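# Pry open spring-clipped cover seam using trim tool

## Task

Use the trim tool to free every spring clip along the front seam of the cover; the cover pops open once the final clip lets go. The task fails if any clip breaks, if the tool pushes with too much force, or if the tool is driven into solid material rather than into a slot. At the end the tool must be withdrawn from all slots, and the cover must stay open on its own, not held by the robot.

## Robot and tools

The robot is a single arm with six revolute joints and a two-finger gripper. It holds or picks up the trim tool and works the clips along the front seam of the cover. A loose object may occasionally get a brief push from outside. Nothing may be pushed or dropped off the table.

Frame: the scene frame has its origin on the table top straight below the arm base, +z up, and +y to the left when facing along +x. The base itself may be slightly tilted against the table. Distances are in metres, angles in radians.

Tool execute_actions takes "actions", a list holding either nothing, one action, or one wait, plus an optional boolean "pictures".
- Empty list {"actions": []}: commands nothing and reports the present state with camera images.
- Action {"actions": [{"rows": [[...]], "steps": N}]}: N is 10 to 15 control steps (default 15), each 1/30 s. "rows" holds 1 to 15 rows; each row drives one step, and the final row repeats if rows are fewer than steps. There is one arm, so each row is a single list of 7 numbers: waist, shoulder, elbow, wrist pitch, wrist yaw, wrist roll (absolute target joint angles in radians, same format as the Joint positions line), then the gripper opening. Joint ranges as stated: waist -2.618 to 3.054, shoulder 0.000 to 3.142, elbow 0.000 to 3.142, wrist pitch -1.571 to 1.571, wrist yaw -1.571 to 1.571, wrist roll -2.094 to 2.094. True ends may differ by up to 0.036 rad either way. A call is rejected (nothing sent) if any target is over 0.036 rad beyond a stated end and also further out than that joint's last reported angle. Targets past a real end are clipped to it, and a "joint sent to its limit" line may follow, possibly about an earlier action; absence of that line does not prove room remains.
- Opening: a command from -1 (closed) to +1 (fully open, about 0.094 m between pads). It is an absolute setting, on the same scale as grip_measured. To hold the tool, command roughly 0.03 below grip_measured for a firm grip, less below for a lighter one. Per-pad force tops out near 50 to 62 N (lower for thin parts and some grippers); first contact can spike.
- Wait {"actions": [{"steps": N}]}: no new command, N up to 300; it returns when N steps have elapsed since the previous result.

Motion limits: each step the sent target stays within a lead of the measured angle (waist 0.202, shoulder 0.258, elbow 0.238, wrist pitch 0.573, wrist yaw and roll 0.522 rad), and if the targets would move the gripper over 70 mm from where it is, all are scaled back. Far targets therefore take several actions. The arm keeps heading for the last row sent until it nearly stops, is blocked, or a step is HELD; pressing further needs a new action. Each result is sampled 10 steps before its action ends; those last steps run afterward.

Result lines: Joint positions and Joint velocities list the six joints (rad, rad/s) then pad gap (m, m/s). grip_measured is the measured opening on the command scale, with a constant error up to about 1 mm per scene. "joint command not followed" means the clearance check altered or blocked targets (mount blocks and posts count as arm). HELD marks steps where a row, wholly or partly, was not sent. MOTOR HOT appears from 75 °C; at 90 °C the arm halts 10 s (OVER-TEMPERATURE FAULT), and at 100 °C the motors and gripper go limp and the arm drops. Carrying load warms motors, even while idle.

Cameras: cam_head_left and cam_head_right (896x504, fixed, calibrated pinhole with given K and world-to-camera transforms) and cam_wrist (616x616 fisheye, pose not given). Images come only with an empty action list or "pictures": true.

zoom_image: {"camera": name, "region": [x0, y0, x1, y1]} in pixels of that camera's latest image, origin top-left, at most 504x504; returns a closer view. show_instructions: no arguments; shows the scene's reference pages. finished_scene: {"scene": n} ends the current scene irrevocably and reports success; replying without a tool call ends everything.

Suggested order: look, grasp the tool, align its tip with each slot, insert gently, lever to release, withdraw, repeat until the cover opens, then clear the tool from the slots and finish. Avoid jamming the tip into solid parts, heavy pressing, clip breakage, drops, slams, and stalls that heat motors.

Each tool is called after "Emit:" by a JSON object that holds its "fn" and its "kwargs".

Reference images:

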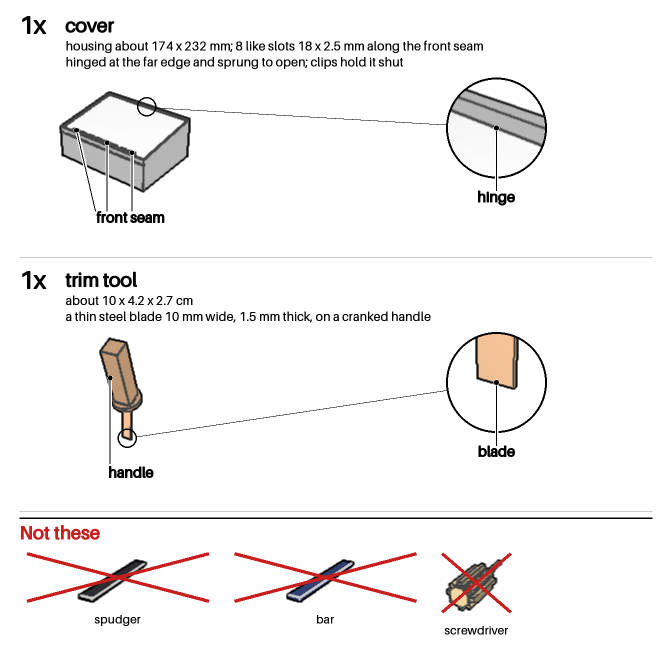

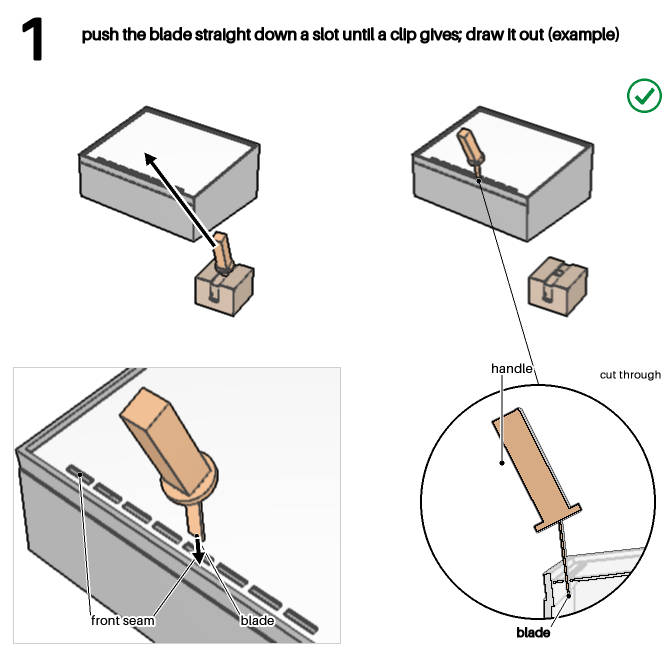

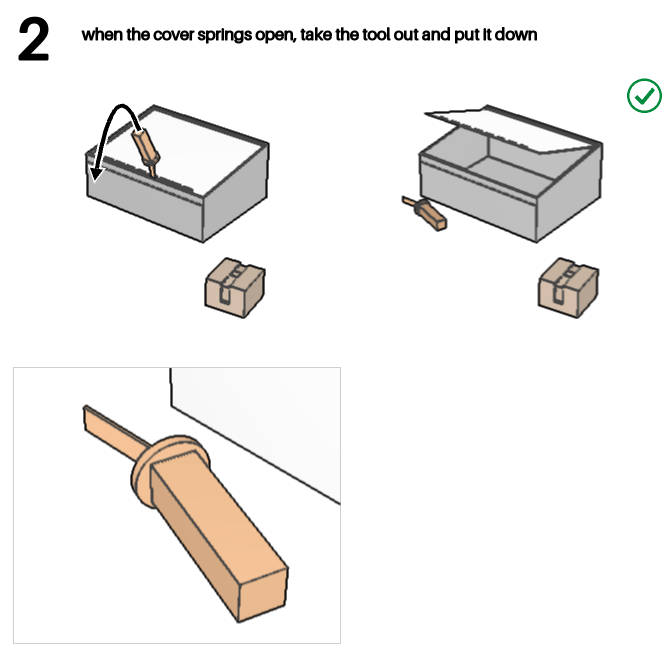

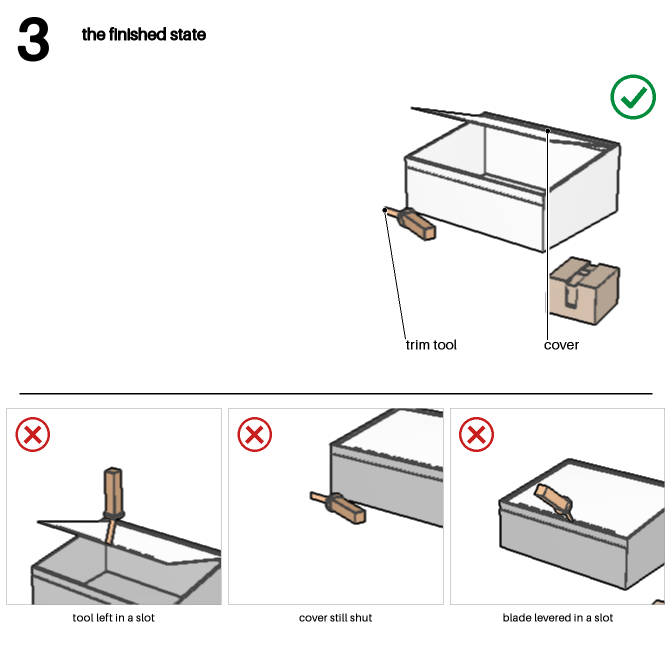

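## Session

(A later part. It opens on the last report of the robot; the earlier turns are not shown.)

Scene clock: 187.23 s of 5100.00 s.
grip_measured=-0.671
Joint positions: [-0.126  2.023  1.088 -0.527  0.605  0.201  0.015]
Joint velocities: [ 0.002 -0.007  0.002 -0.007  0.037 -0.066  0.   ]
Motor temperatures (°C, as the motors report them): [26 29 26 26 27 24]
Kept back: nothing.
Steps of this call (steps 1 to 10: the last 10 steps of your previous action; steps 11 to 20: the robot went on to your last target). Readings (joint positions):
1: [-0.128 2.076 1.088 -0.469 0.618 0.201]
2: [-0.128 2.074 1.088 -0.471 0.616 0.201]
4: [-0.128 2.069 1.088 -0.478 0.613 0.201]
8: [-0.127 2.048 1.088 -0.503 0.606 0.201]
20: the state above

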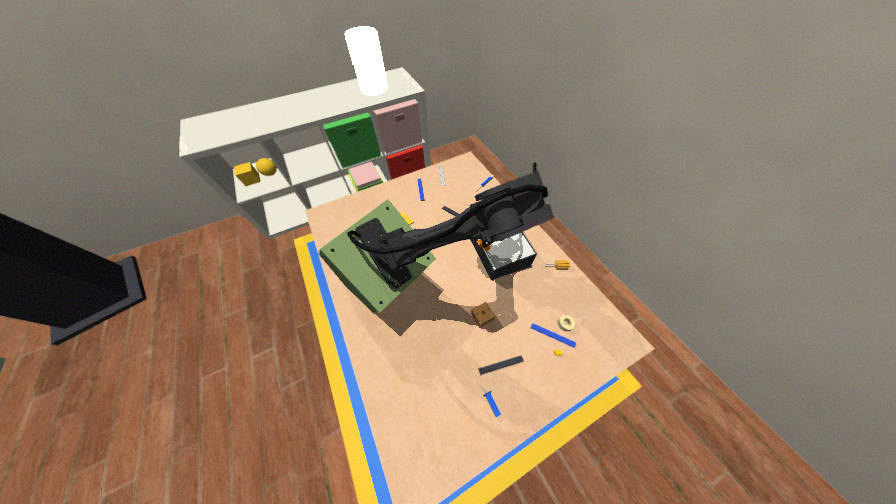

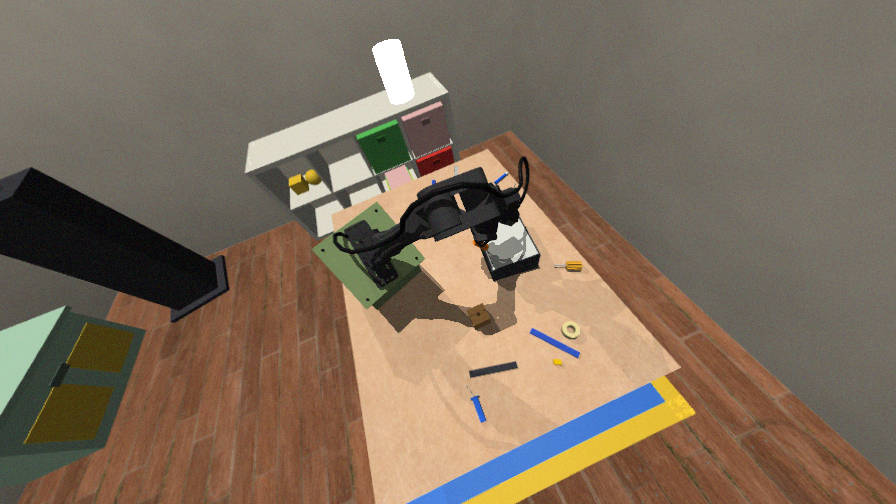

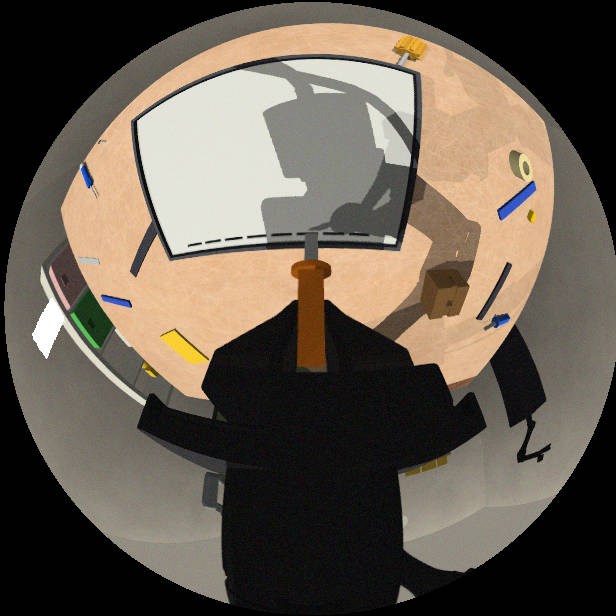

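Emit:
{"fn": "execute_actions", "kwargs": {"actions": [{"rows":[[-0.131,2.003,1.062,-0.530,0.596,0.187,-0.69],[-0.135,1.996,1.058,-0.524,0.595,0.182,-0.69],[-0.139,1.990,1.055,-0.519,0.594,0.177,-0.69],[-0.143,1.984,1.052,-0.515,0.593,0.172,-0.69],[-0.147,1.979,1.049,-0.512,0.593,0.167,-0.69],[-0.151,1.974,1.047,-0.509,0.593,0.162,-0.69],[-0.154,1.970,1.045,-0.507,0.593,0.157,-0.69],[-0.157,1.966,1.043,-0.505,0.593,0.152,-0.69],[-0.160,1.963,1.041,-0.504,0.593,0.148,-0.69],[-0.162,1.961,1.039,-0.503,0.593,0.144,-0.69],[-0.164,1.959,1.037,-0.502,0.593,0.141,-0.69],[-0.165,1.958,1.036,-0.502,0.593,0.139,-0.69],[-0.166,1.958,1.036,-0.502,0.593,0.138,-0.69]],"steps":15}]}}

Emit:
{"fn": "execute_actions", "kwargs": {"actions": [{"steps":24}], "pictures": true}}

Emit:
{"fn": "zoom_image", "kwargs": {"camera": "cam_wrist", "region": [262,210,362,280]}}

Scene clock: 189.67 s of 5100.00 s.
grip_measured=-0.671
Joint positions: [-0.132  2.01   1.085 -0.527  0.602  0.19   0.015]
Joint velocities: [-0.105 -0.212 -0.095  0.11  -0.051 -0.139 -0.001]
Motor temperatures (°C, as the motors report them): [26 29 26 26 27 24]
Steps of this call (steps 1 to 15: the robot went on to your last target; steps 16 to 68: nothing new was sent; steps 69 to 73: the first 5 steps of this action). Readings (joint positions):
69: [-0.126 2.023 1.088 -0.529 0.605 0.200]
70: [-0.126 2.022 1.088 -0.529 0.605 0.198]
72: [-0.129 2.016 1.088 -0.529 0.603 0.193]
73: the state above

Scene clock: 190.47 s of 5100.00 s.
grip_measured=-0.671
Joint positions: [-0.163  1.974  1.062 -0.517  0.602  0.148  0.015]
Joint velocities: [ 0.007  0.007 -0.012  0.037 -0.007  0.007 -0.   ]
Motor temperatures (°C, as the motors report them): [26 29 26 26 27 24]
Kept back: nothing.
Steps of this call (steps 1 to 10: the last 10 steps of your previous action; steps 11 to 24: the robot went on to your last target). Readings (joint positions):
1: [-0.136 2.002 1.082 -0.525 0.602 0.186]
2: [-0.141 1.995 1.078 -0.524 0.602 0.183]
4: [-0.150 1.984 1.072 -0.523 0.602 0.175]
8: [-0.162 1.975 1.064 -0.519 0.602 0.160]
24: the state above

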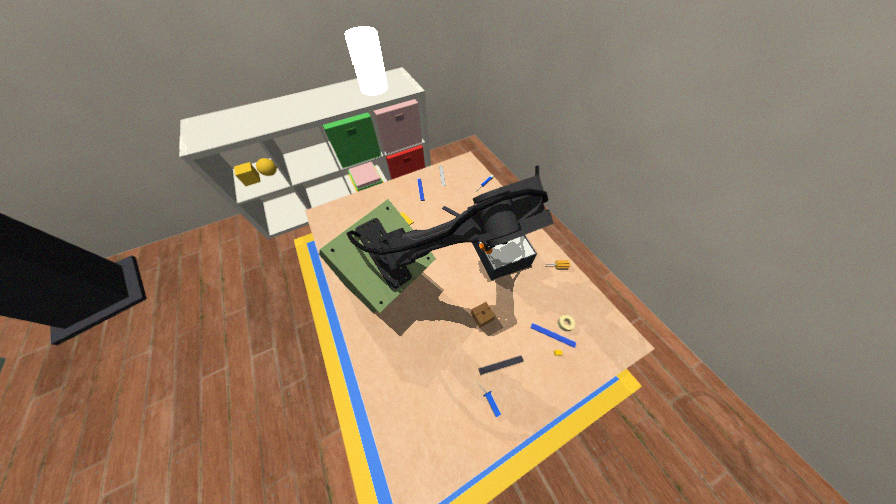

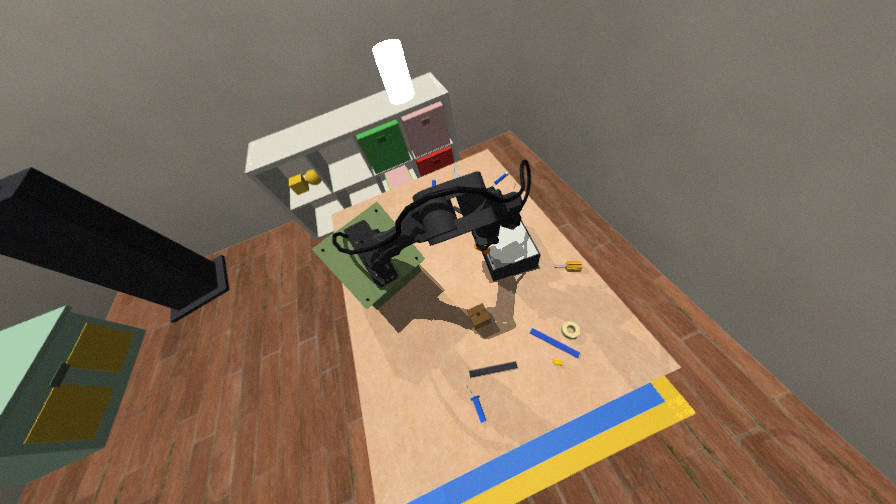

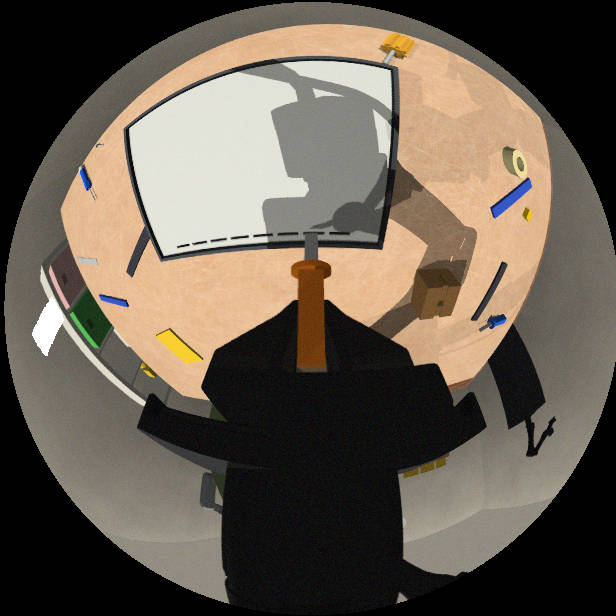

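Region (262, 210, 362, 280) of cam_wrist's 616x616 image, scaled by 5.040, with more detail than that image has; it fills the top 353 rows of this view, and the rest is white.

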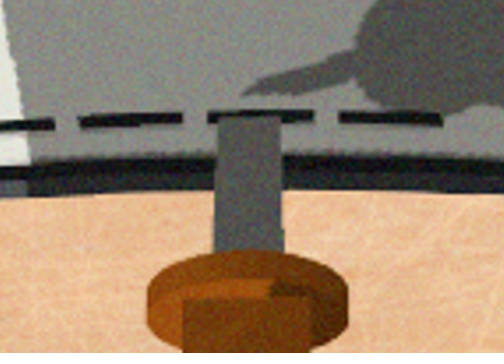

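Emit:
{"fn": "execute_actions", "kwargs": {"actions": [{"rows":[[-0.184,2.002,1.036,-0.498,0.593,0.128,-0.69],[-0.186,2.004,1.036,-0.497,0.593,0.128,-0.69],[-0.180,2.000,1.036,-0.497,0.593,0.128,-0.69],[-0.175,1.995,1.036,-0.497,0.593,0.128,-0.69]],"steps":10}]}}

Emit:
{"fn": "execute_actions", "kwargs": {"actions": [{"steps":20}], "pictures": true}}

Emit:
{"fn": "zoom_image", "kwargs": {"camera": "cam_wrist", "region": [262,210,362,280]}}

Scene clock: 191.60 s of 5100.00 s.
grip_measured=-0.671
Joint positions: [-0.163  1.974  1.062 -0.517  0.602  0.148  0.015]
Joint velocities: [ 0.002  0.002 -0.012 -0.007 -0.007 -0.066 -0.   ]
Motor temperatures (°C, as the motors report them): [26 30 26 26 27 24]
Kept back: the last 10 steps of this action.
Steps of this call (steps 1 to 15: the robot went on to your last target; steps 16 to 34: nothing new was sent). Readings (joint positions):
1: [-0.163 1.974 1.062 -0.517 0.602 0.148]
2: [-0.163 1.974 1.062 -0.517 0.602 0.148]
4: [-0.163 1.974 1.062 -0.517 0.602 0.148]
8: [-0.163 1.974 1.062 -0.517 0.602 0.148]
34: the state above

Scene clock: 192.27 s of 5100.00 s.
grip_measured=-0.671
Joint positions: [-0.176  1.983  1.062 -0.512  0.601  0.138  0.015]
Joint velocities: [-0.017  0.007 -0.002  0.007  0.022  0.037 -0.001]
Motor temperatures (°C, as the motors report them): [26 30 26 26 27 24]
Kept back: nothing.
Steps of this call (steps 1 to 10: the last 10 steps of your previous action; steps 11 to 20: the robot went on to your last target). Readings (joint positions):
1: [-0.165 1.975 1.062 -0.516 0.602 0.146]
2: [-0.168 1.977 1.062 -0.514 0.601 0.144]
4: [-0.175 1.982 1.062 -0.513 0.601 0.142]
8: [-0.176 1.983 1.062 -0.512 0.601 0.139]
20: the state above

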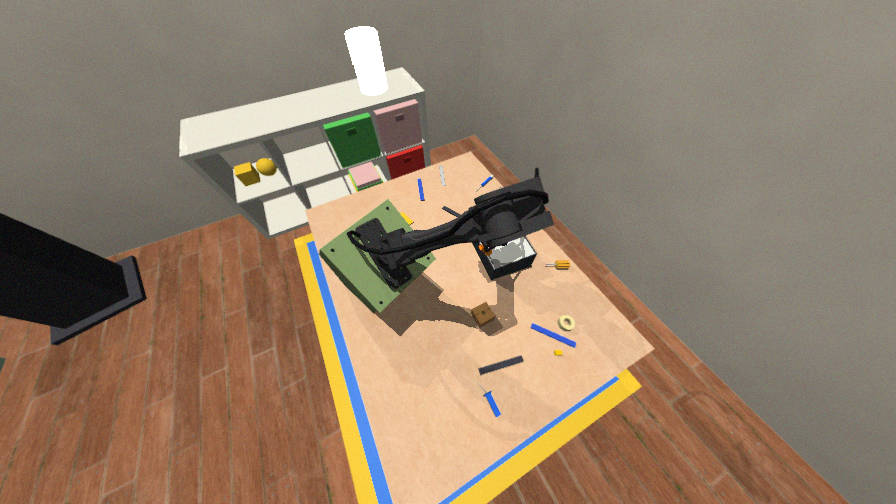

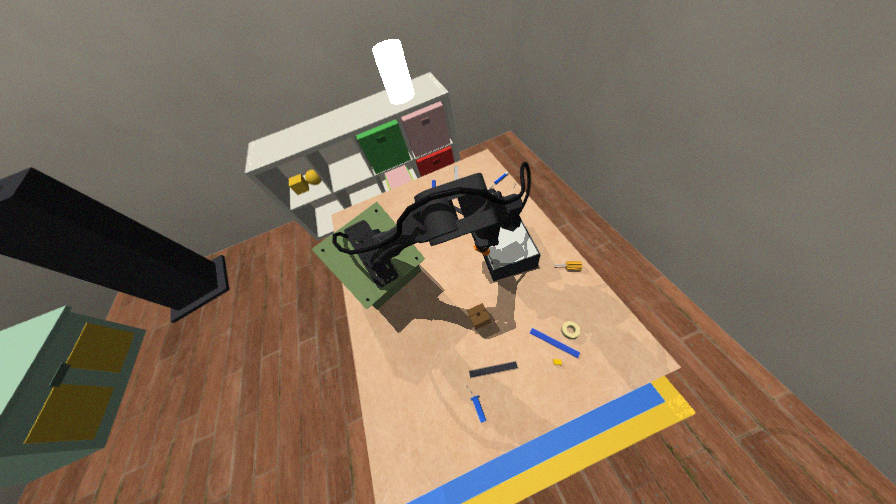

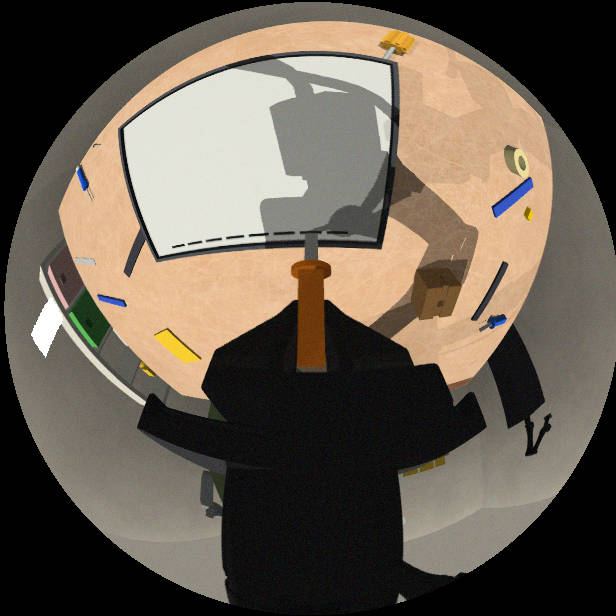

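Region (262, 210, 362, 280) of cam_wrist's 616x616 image, scaled by 5.040, with more detail than that image has; it fills the top 353 rows of this view, and the rest is white.

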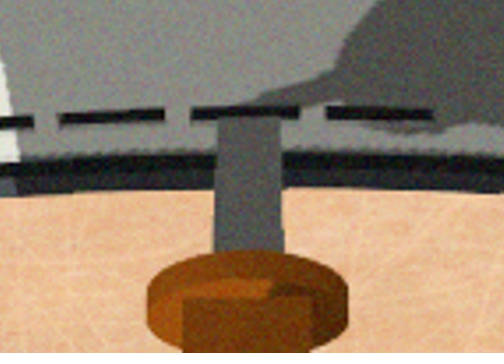

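Emit:
{"fn": "execute_actions", "kwargs": {"actions": [{"rows":[[-0.176,1.983,1.036,-0.494,0.593,0.160,-0.69],[-0.176,1.983,1.036,-0.493,0.593,0.166,-0.69],[-0.176,1.983,1.036,-0.493,0.593,0.170,-0.69]],"steps":10}]}}

Emit:
{"fn": "execute_actions", "kwargs": {"actions": [{"steps":18}], "pictures": true}}

Emit:
{"fn": "zoom_image", "kwargs": {"camera": "cam_wrist", "region": [262,210,362,280]}}

Scene clock: 192.93 s of 5100.00 s.
grip_measured=-0.671
Joint positions: [-0.176  1.983  1.062 -0.512  0.601  0.138  0.015]
Joint velocities: [-0.017 -0.017  0.007 -0.037  0.066  0.051  0.001]
Motor temperatures (°C, as the motors report them): [26 30 26 26 27 24]
Kept back: the last 10 steps of this action.
Steps of this call (steps 1 to 15: the robot went on to your last target; steps 16 to 20: nothing new was sent). Readings (joint positions):
1: [-0.176 1.983 1.062 -0.512 0.601 0.138]
2: [-0.176 1.983 1.062 -0.512 0.601 0.138]
4: [-0.176 1.983 1.062 -0.512 0.601 0.138]
8: [-0.176 1.983 1.062 -0.512 0.601 0.138]
20: the state above

Scene clock: 193.53 s of 5100.00 s.
grip_measured=-0.671
Joint positions: [-0.176  1.983  1.062 -0.508  0.601  0.16   0.015]
Joint velocities: [-0.017 -0.002  0.002  0.007 -0.022  0.007 -0.001]
Motor temperatures (°C, as the motors report them): [26 30 26 26 27 24]
Kept back: nothing.
Steps of this call (steps 1 to 10: the last 10 steps of your previous action; steps 11 to 18: the robot went on to your last target). Readings (joint positions):
1: [-0.176 1.983 1.062 -0.512 0.601 0.140]
2: [-0.176 1.983 1.062 -0.511 0.601 0.143]
4: [-0.176 1.983 1.062 -0.510 0.601 0.149]
8: [-0.176 1.983 1.062 -0.509 0.601 0.156]
18: the state above

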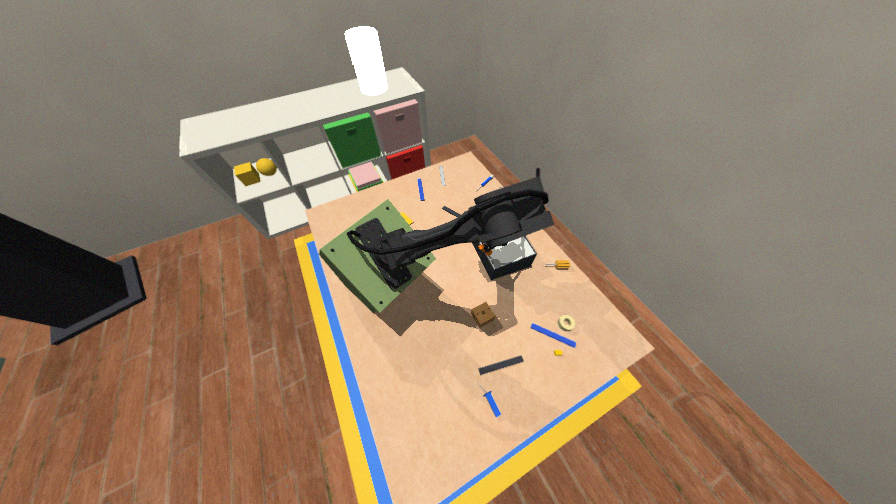

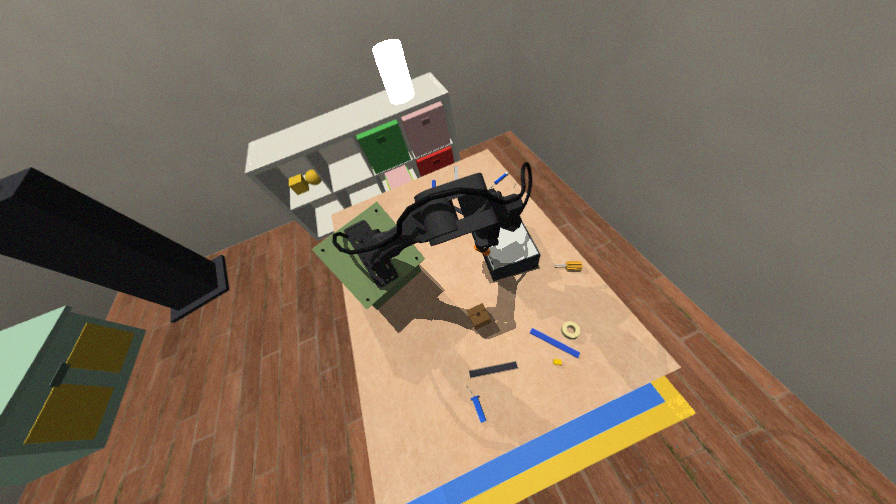

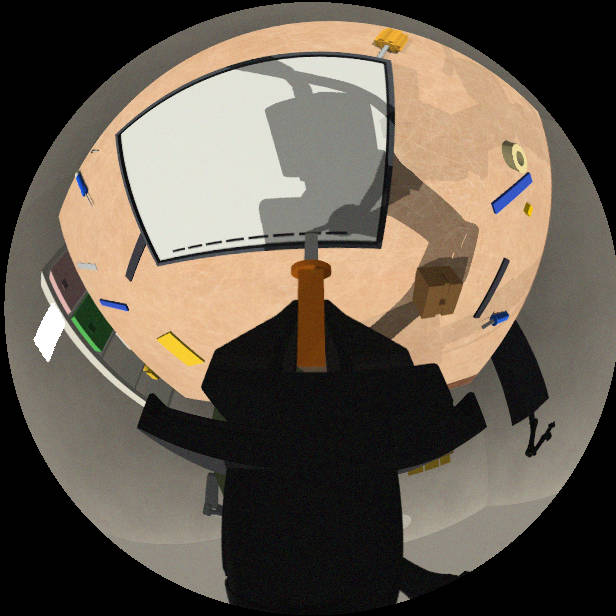

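Region (262, 210, 362, 280) of cam_wrist's 616x616 image, scaled by 5.040, with more detail than that image has; it fills the top 353 rows of this view, and the rest is white.

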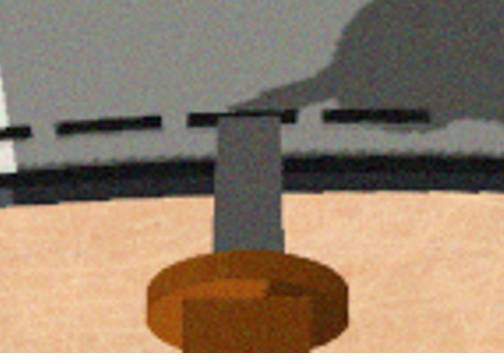

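Emit:
{"fn": "execute_actions", "kwargs": {"actions": [{"rows":[[-0.176,1.983,1.036,-0.493,0.593,0.145,-0.69],[-0.176,1.983,1.036,-0.493,0.593,0.135,-0.69],[-0.176,1.983,1.036,-0.493,0.593,0.125,-0.69],[-0.176,1.983,1.036,-0.493,0.593,0.117,-0.69],[-0.176,1.983,1.036,-0.493,0.593,0.111,-0.69]],"steps":10}]}}

Emit:
{"fn": "execute_actions", "kwargs": {"actions": [{"steps":20}], "pictures": true}}

Emit:
{"fn": "zoom_image", "kwargs": {"camera": "cam_wrist", "region": [262,210,362,280]}}

Scene clock: 194.67 s of 5100.00 s.
grip_measured=-0.671
Joint positions: [-0.176  1.983  1.062 -0.508  0.601  0.161  0.015]
Joint velocities: [ 0.012  0.002 -0.017 -0.007  0.037 -0.022  0.   ]
Motor temperatures (°C, as the motors report them): [26 30 26 26 27 24]
Kept back: the last 10 steps of this action.
Steps of this call (steps 1 to 15: the robot went on to your last target; steps 16 to 34: nothing new was sent). Readings (joint positions):
1: [-0.176 1.983 1.062 -0.508 0.601 0.160]
2: [-0.176 1.983 1.062 -0.508 0.601 0.160]
4: [-0.176 1.983 1.062 -0.508 0.601 0.160]
8: [-0.176 1.983 1.062 -0.508 0.601 0.161]
34: the state above

Scene clock: 195.33 s of 5100.00 s.
grip_measured=-0.671
Joint positions: [-0.176  1.983  1.062 -0.508  0.601  0.122  0.015]
Joint velocities: [-0.002  0.007 -0.002  0.066 -0.022  0.051 -0.001]
Motor temperatures (°C, as the motors report them): [26 30 26 26 27 24]
Kept back: nothing.
Steps of this call (steps 1 to 10: the last 10 steps of your previous action; steps 11 to 20: the robot went on to your last target). Readings (joint positions):
1: [-0.176 1.983 1.062 -0.508 0.601 0.160]
2: [-0.176 1.983 1.062 -0.508 0.601 0.157]
4: [-0.176 1.983 1.062 -0.508 0.601 0.148]
8: [-0.176 1.983 1.062 -0.508 0.601 0.132]
20: the state above

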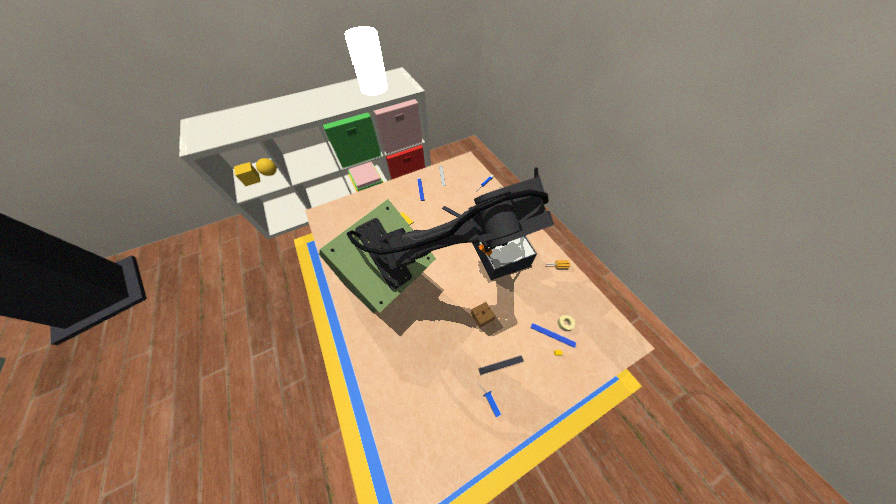

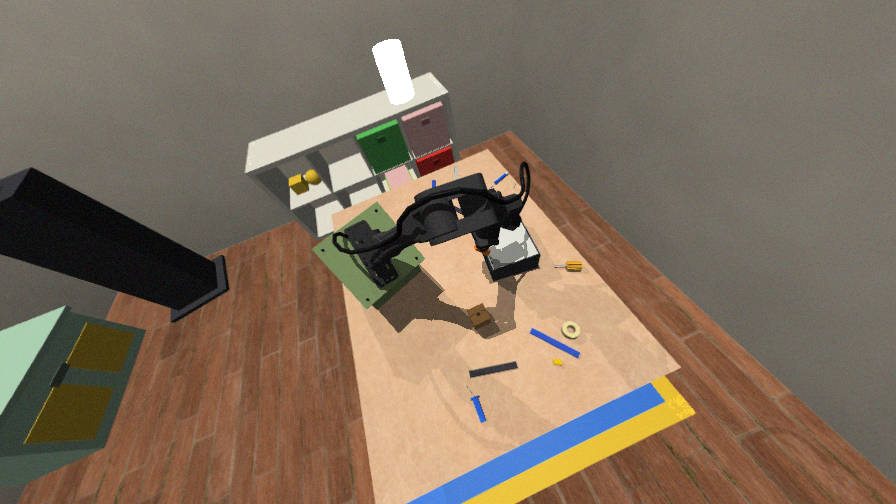

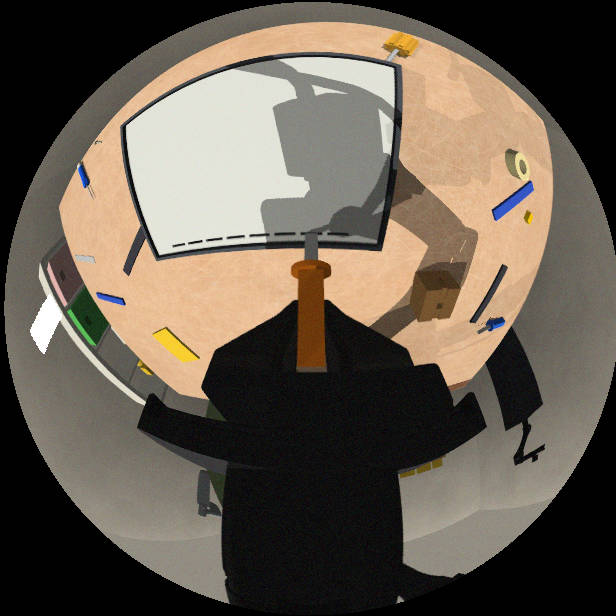

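Region (262, 210, 362, 280) of cam_wrist's 616x616 image, scaled by 5.040, with more detail than that image has; it fills the top 353 rows of this view, and the rest is white.

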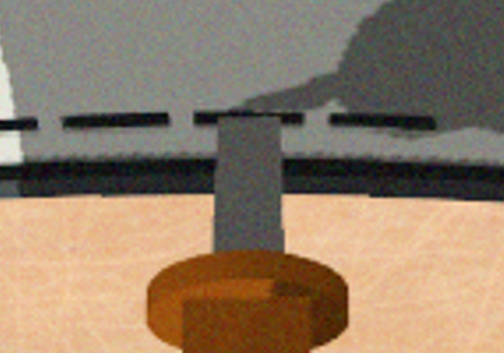

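Emit:
{"fn": "execute_actions", "kwargs": {"actions": [{"rows":[[-0.176,1.983,1.036,-0.490,0.593,0.111,-0.69],[-0.176,1.983,1.036,-0.489,0.593,0.111,-0.69],[-0.176,1.983,1.036,-0.488,0.593,0.111,-0.69],[-0.189,2.011,1.036,-0.487,0.593,0.111,-0.69],[-0.189,2.013,1.036,-0.486,0.593,0.111,-0.69],[-0.180,2.009,1.036,-0.485,0.593,0.111,-0.69],[-0.180,2.003,1.036,-0.485,0.593,0.111,-0.69]],"steps":10}]}}

Emit:
{"fn": "execute_actions", "kwargs": {"actions": [{"steps":20}], "pictures": true}}

Emit:
{"fn": "zoom_image", "kwargs": {"camera": "cam_wrist", "region": [262,210,362,280]}}

Scene clock: 196.00 s of 5100.00 s.
grip_measured=-0.671
Joint positions: [-0.176  1.983  1.062 -0.508  0.601  0.121  0.015]
Joint velocities: [ 0.007 -0.022 -0.007 -0.095  0.037 -0.007  0.001]
Motor temperatures (°C, as the motors report them): [26 30 26 26 27 24]
Kept back: the last 10 steps of this action.
Steps of this call (steps 1 to 15: the robot went on to your last target; steps 16 to 20: nothing new was sent). Readings (joint positions):
1: [-0.176 1.983 1.062 -0.508 0.601 0.121]
2: [-0.176 1.983 1.062 -0.508 0.601 0.121]
4: [-0.176 1.983 1.062 -0.508 0.601 0.121]
8: [-0.176 1.983 1.062 -0.508 0.601 0.121]
20: the state above

Scene clock: 196.67 s of 5100.00 s.
grip_measured=-0.671
Joint positions: [-0.18   1.991  1.062 -0.5    0.601  0.12   0.015]
Joint velocities: [-0.017 -0.012  0.012 -0.022 -0.095 -0.022 -0.   ]
Motor temperatures (°C, as the motors report them): [26 30 26 26 27 24]
Kept back: nothing.
Steps of this call (steps 1 to 10: the last 10 steps of your previous action; steps 11 to 15: the robot went on to your last target; steps 16 to 20: nothing new was sent). Readings (joint positions):
1: [-0.176 1.983 1.062 -0.508 0.601 0.121]
2: [-0.176 1.983 1.062 -0.508 0.601 0.121]
4: [-0.177 1.984 1.062 -0.506 0.601 0.121]
8: [-0.180 1.991 1.062 -0.502 0.601 0.120]
20: the state above
The arm was judged still, so your last target was given up. Only a new action makes it travel on or press farther. Fingers that are still opening or closing keep moving.

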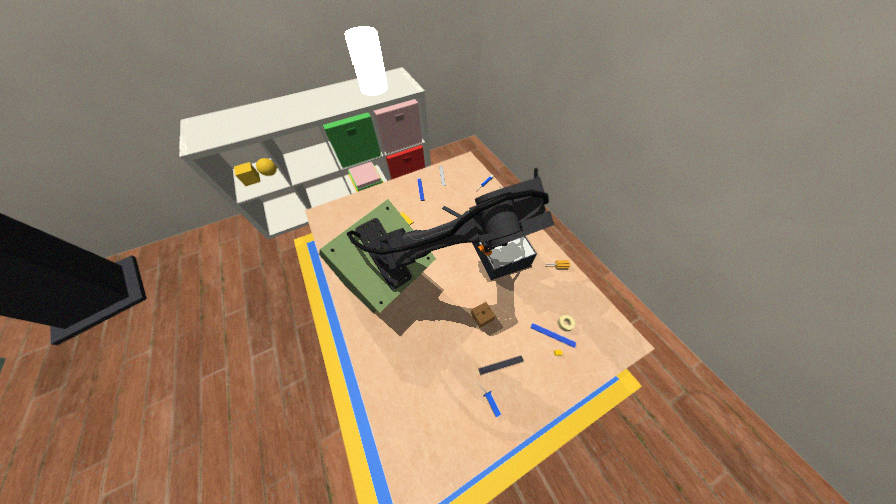

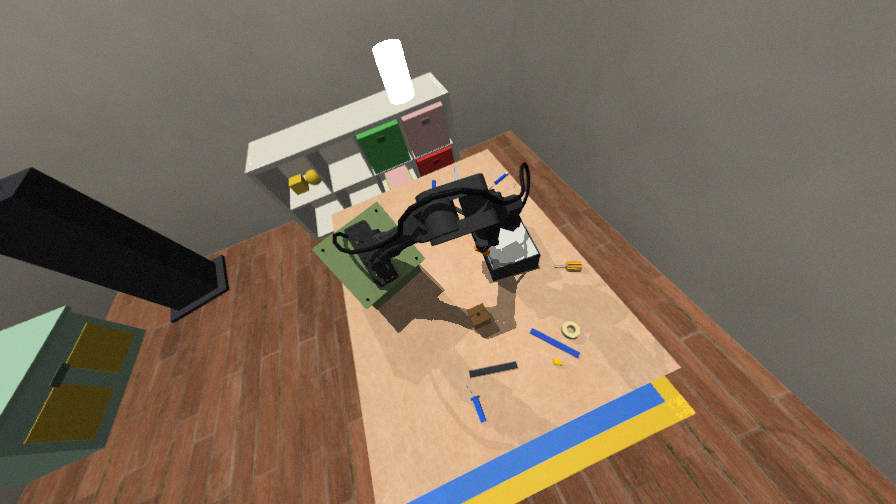

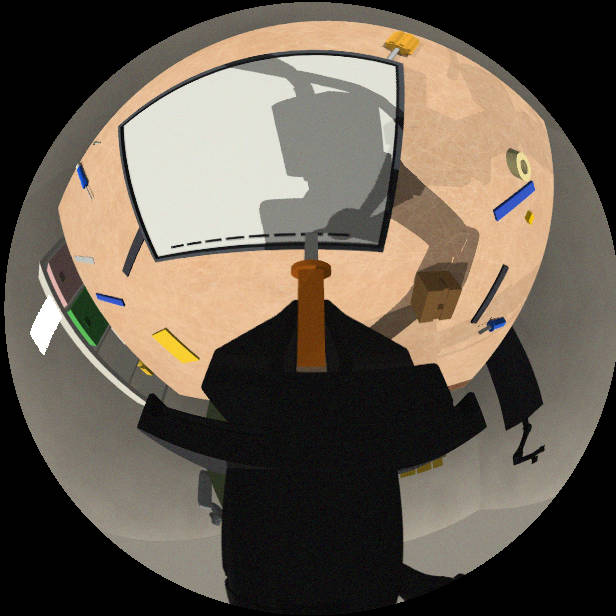

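Region (262, 210, 362, 280) of cam_wrist's 616x616 image, scaled by 5.040, with more detail than that image has; it fills the top 353 rows of this view, and the rest is white.

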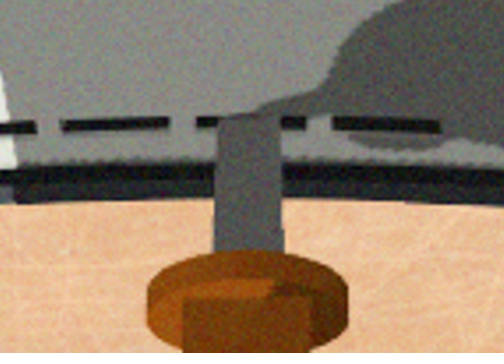

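Emit:
{"fn": "execute_actions", "kwargs": {"actions": [{"rows":[[-0.193,2.002,1.036,-0.482,0.593,0.111,-0.69],[-0.193,2.018,1.036,-0.481,0.593,0.111,-0.69],[-0.185,2.018,1.036,-0.481,0.593,0.111,-0.69],[-0.185,2.011,1.036,-0.480,0.593,0.111,-0.69],[-0.185,2.011,1.036,-0.479,0.593,0.111,-0.69],[-0.185,2.012,1.036,-0.478,0.593,0.111,-0.69],[-0.185,2.013,1.036,-0.477,0.593,0.111,-0.69],[-0.185,2.014,1.036,-0.476,0.593,0.111,-0.69],[-0.185,2.015,1.036,-0.475,0.593,0.111,-0.69]],"steps":12}]}}

Emit:
{"fn": "execute_actions", "kwargs": {"actions": [{"steps":14}], "pictures": true}}

Emit:
{"fn": "zoom_image", "kwargs": {"camera": "cam_wrist", "region": [262,210,362,280]}}

Scene clock: 197.40 s of 5100.00 s.
grip_measured=-0.671
Joint positions: [-0.182  1.992  1.062 -0.499  0.601  0.12   0.015]
Joint velocities: [-0.081  0.051 -0.012  0.066 -0.051 -0.037  0.   ]
Motor temperatures (°C, as the motors report them): [26 30 26 26 27 24]
Steps of this call (steps 1 to 20: nothing new was sent; steps 21 to 22: the first 2 steps of this action). Readings (joint positions):
21: [-0.181 1.991 1.062 -0.500 0.601 0.120]
22: the state above

Scene clock: 197.87 s of 5100.00 s.
grip_measured=-0.671
Joint positions: [-0.184  1.996  1.062 -0.49   0.601  0.12   0.015]
Joint velocities: [-0.012 -0.002 -0.002 -0.066 -0.051 -0.007  0.001]
Motor temperatures (°C, as the motors report them): [26 30 26 26 27 24]
Kept back: nothing.
Steps of this call (steps 1 to 10: the last 10 steps of your previous action; steps 11 to 14: the robot went on to your last target). Readings (joint positions):
1: [-0.184 1.994 1.062 -0.497 0.601 0.120]
2: [-0.184 1.996 1.062 -0.495 0.601 0.120]
4: [-0.184 1.996 1.062 -0.493 0.601 0.120]
8: [-0.184 1.996 1.062 -0.492 0.601 0.120]
14: the state above

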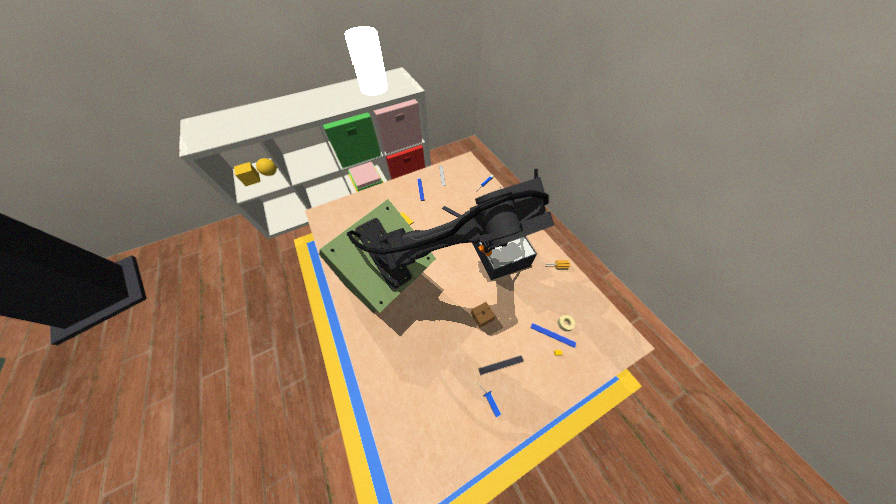

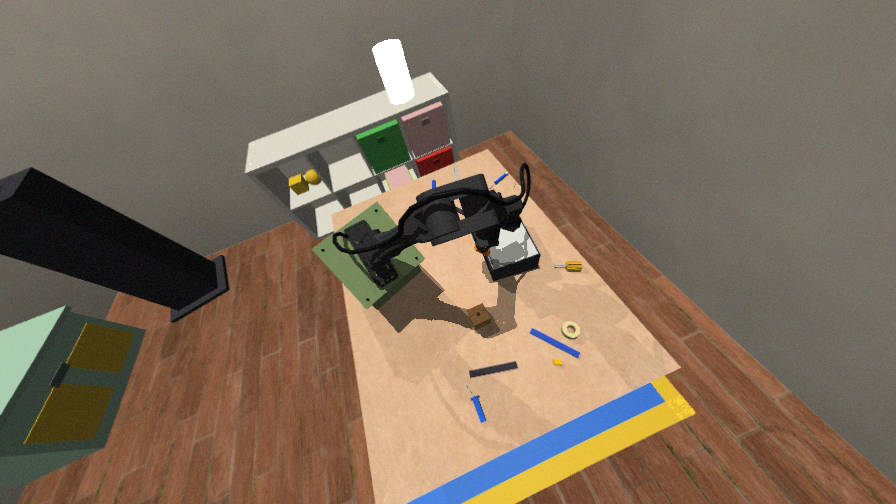

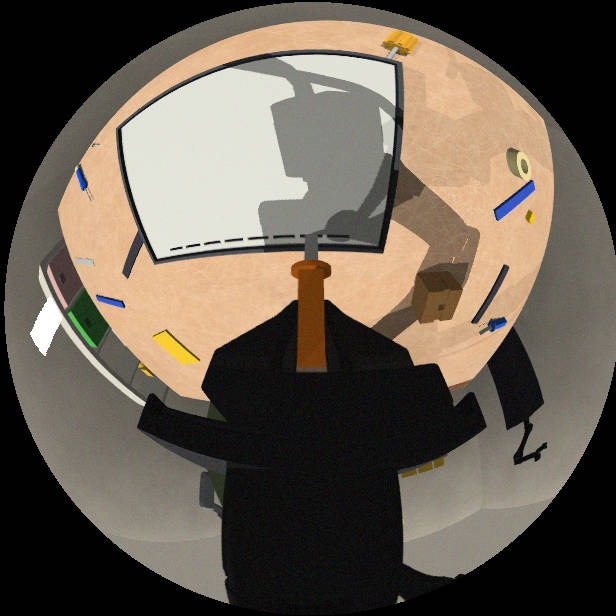

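Region (262, 210, 362, 280) of cam_wrist's 616x616 image, scaled by 5.040, with more detail than that image has; it fills the top 353 rows of this view, and the rest is white.

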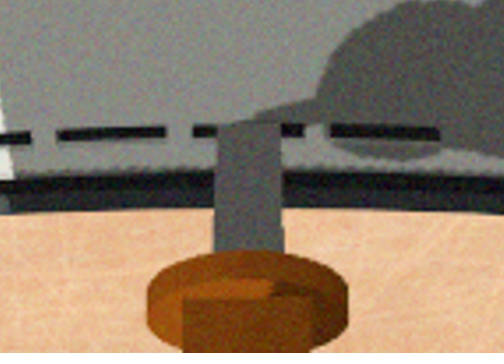

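Emit:
{"fn": "execute_actions", "kwargs": {"actions": [{"rows":[[-0.196,2.018,1.036,-0.473,0.593,0.111,-0.69],[-0.196,2.021,1.036,-0.471,0.593,0.111,-0.69],[-0.188,2.024,1.036,-0.469,0.593,0.111,-0.69],[-0.188,2.026,1.036,-0.468,0.593,0.111,-0.69],[-0.188,2.028,1.036,-0.467,0.593,0.111,-0.69],[-0.188,2.030,1.036,-0.467,0.593,0.111,-0.69],[-0.188,2.032,1.036,-0.467,0.593,0.111,-0.69]],"steps":12}]}}

Emit:
{"fn": "execute_actions", "kwargs": {"actions": [{"steps":12}]}}

Scene clock: 198.50 s of 5100.00 s.
grip_measured=-0.671
Joint positions: [-0.186  1.996  1.062 -0.489  0.601  0.12   0.015]
Joint velocities: [-0.046 -0.007 -0.017 -0.007 -0.022 -0.051 -0.002]
Motor temperatures (°C, as the motors report them): [26 30 26 26 27 24]
Steps of this call (steps 1 to 15: the robot went on to your last target; steps 16 to 17: nothing new was sent; steps 18 to 19: the first 2 steps of this action). Readings (joint positions):
18: [-0.185 1.996 1.062 -0.490 0.601 0.120]
19: the state above

Scene clock: 198.90 s of 5100.00 s.
grip_measured=-0.671
Joint positions: [-0.187  2.013  1.062 -0.471  0.601  0.12   0.015]
Joint velocities: [ 0.012  0.007  0.007 -0.066  0.037 -0.022  0.   ]
Motor temperatures (°C, as the motors report them): [26 30 26 26 27 24]
Kept back: nothing.
Steps of this call (steps 1 to 10: the last 10 steps of your previous action; steps 11 to 12: the robot went on to your last target). Readings (joint positions):
1: [-0.187 1.997 1.062 -0.488 0.601 0.120]
2: [-0.187 1.999 1.062 -0.487 0.601 0.120]
4: [-0.187 2.006 1.062 -0.481 0.601 0.120]
8: [-0.187 2.013 1.062 -0.472 0.601 0.120]
12: the state above

Emit:
{"fn": "execute_actions", "kwargs": {"actions": [{"rows":[[-0.198,2.036,1.036,-0.462,0.593,0.111,-0.69],[-0.198,2.040,1.036,-0.460,0.593,0.111,-0.69],[-0.190,2.040,1.036,-0.458,0.593,0.111,-0.69],[-0.190,2.038,1.036,-0.458,0.593,0.111,-0.69]],"steps":10}]}}

Emit:
{"fn": "execute_actions", "kwargs": {"actions": [{"steps":14}], "pictures": true}}

Emit:
{"fn": "zoom_image", "kwargs": {"camera": "cam_wrist", "region": [262,210,362,280]}}

Scene clock: 200.53 s of 5100.00 s.
grip_measured=-0.671
Joint positions: [-0.187  2.013  1.062 -0.471  0.601  0.12   0.015]
Joint velocities: [-0.022 -0.012 -0.012 -0.022 -0.037  0.037  0.001]
Motor temperatures (°C, as the motors report them): [26 30 26 26 27 24]
Kept back: the last 10 steps of this action.
Steps of this call (steps 1 to 30: the robot went on to your last target; steps 31 to 49: nothing new was sent). Readings (joint positions):
1: [-0.187 2.013 1.062 -0.471 0.601 0.120]
2: [-0.187 2.013 1.062 -0.471 0.601 0.120]
4: [-0.187 2.013 1.062 -0.471 0.601 0.120]
8: [-0.187 2.013 1.062 -0.471 0.601 0.120]
49: the state above

Scene clock: 201.00 s of 5100.00 s.
grip_measured=-0.671
Joint positions: [-0.189  2.019  1.062 -0.463  0.601  0.12   0.015]
Joint velocities: [-0.007  0.002  0.007  0.007 -0.007 -0.037 -0.   ]
Motor temperatures (°C, as the motors report them): [26 29 26 26 27 24]
Kept back: nothing.
Steps of this call (steps 1 to 10: the last 10 steps of your previous action; steps 11 to 14: the robot went on to your last target). Readings (joint positions):
1: [-0.188 2.013 1.062 -0.471 0.601 0.120]
2: [-0.188 2.014 1.062 -0.470 0.601 0.120]
4: [-0.189 2.017 1.062 -0.466 0.601 0.120]
8: [-0.189 2.019 1.062 -0.463 0.601 0.120]
14: the state above

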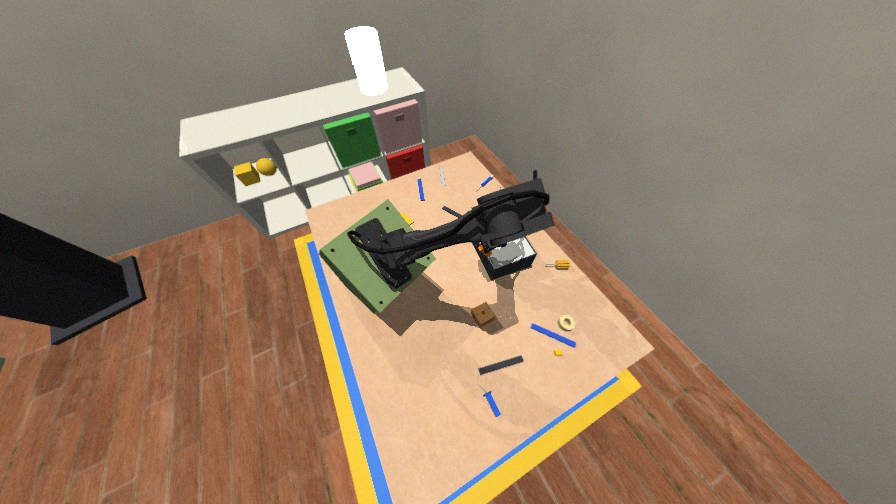

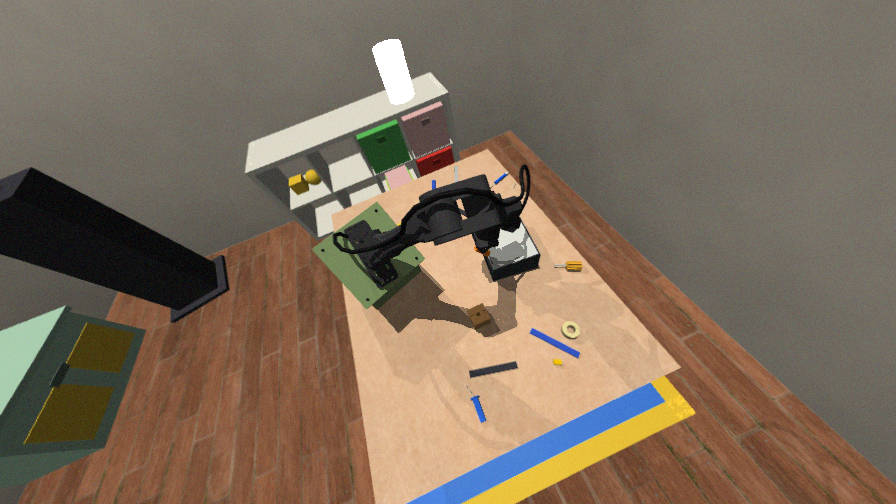

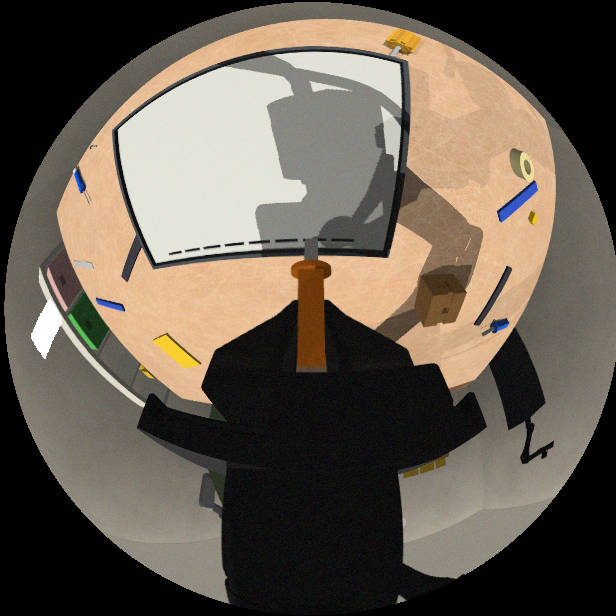

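Region (262, 210, 362, 280) of cam_wrist's 616x616 image, scaled by 5.040, with more detail than that image has; it fills the top 353 rows of this view, and the rest is white.

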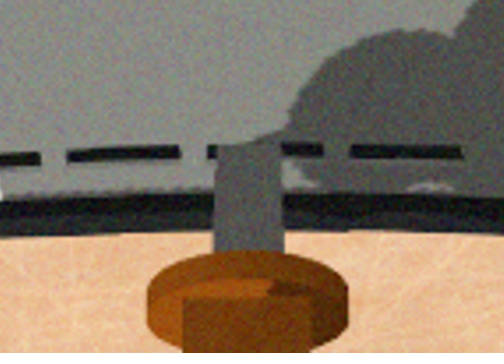

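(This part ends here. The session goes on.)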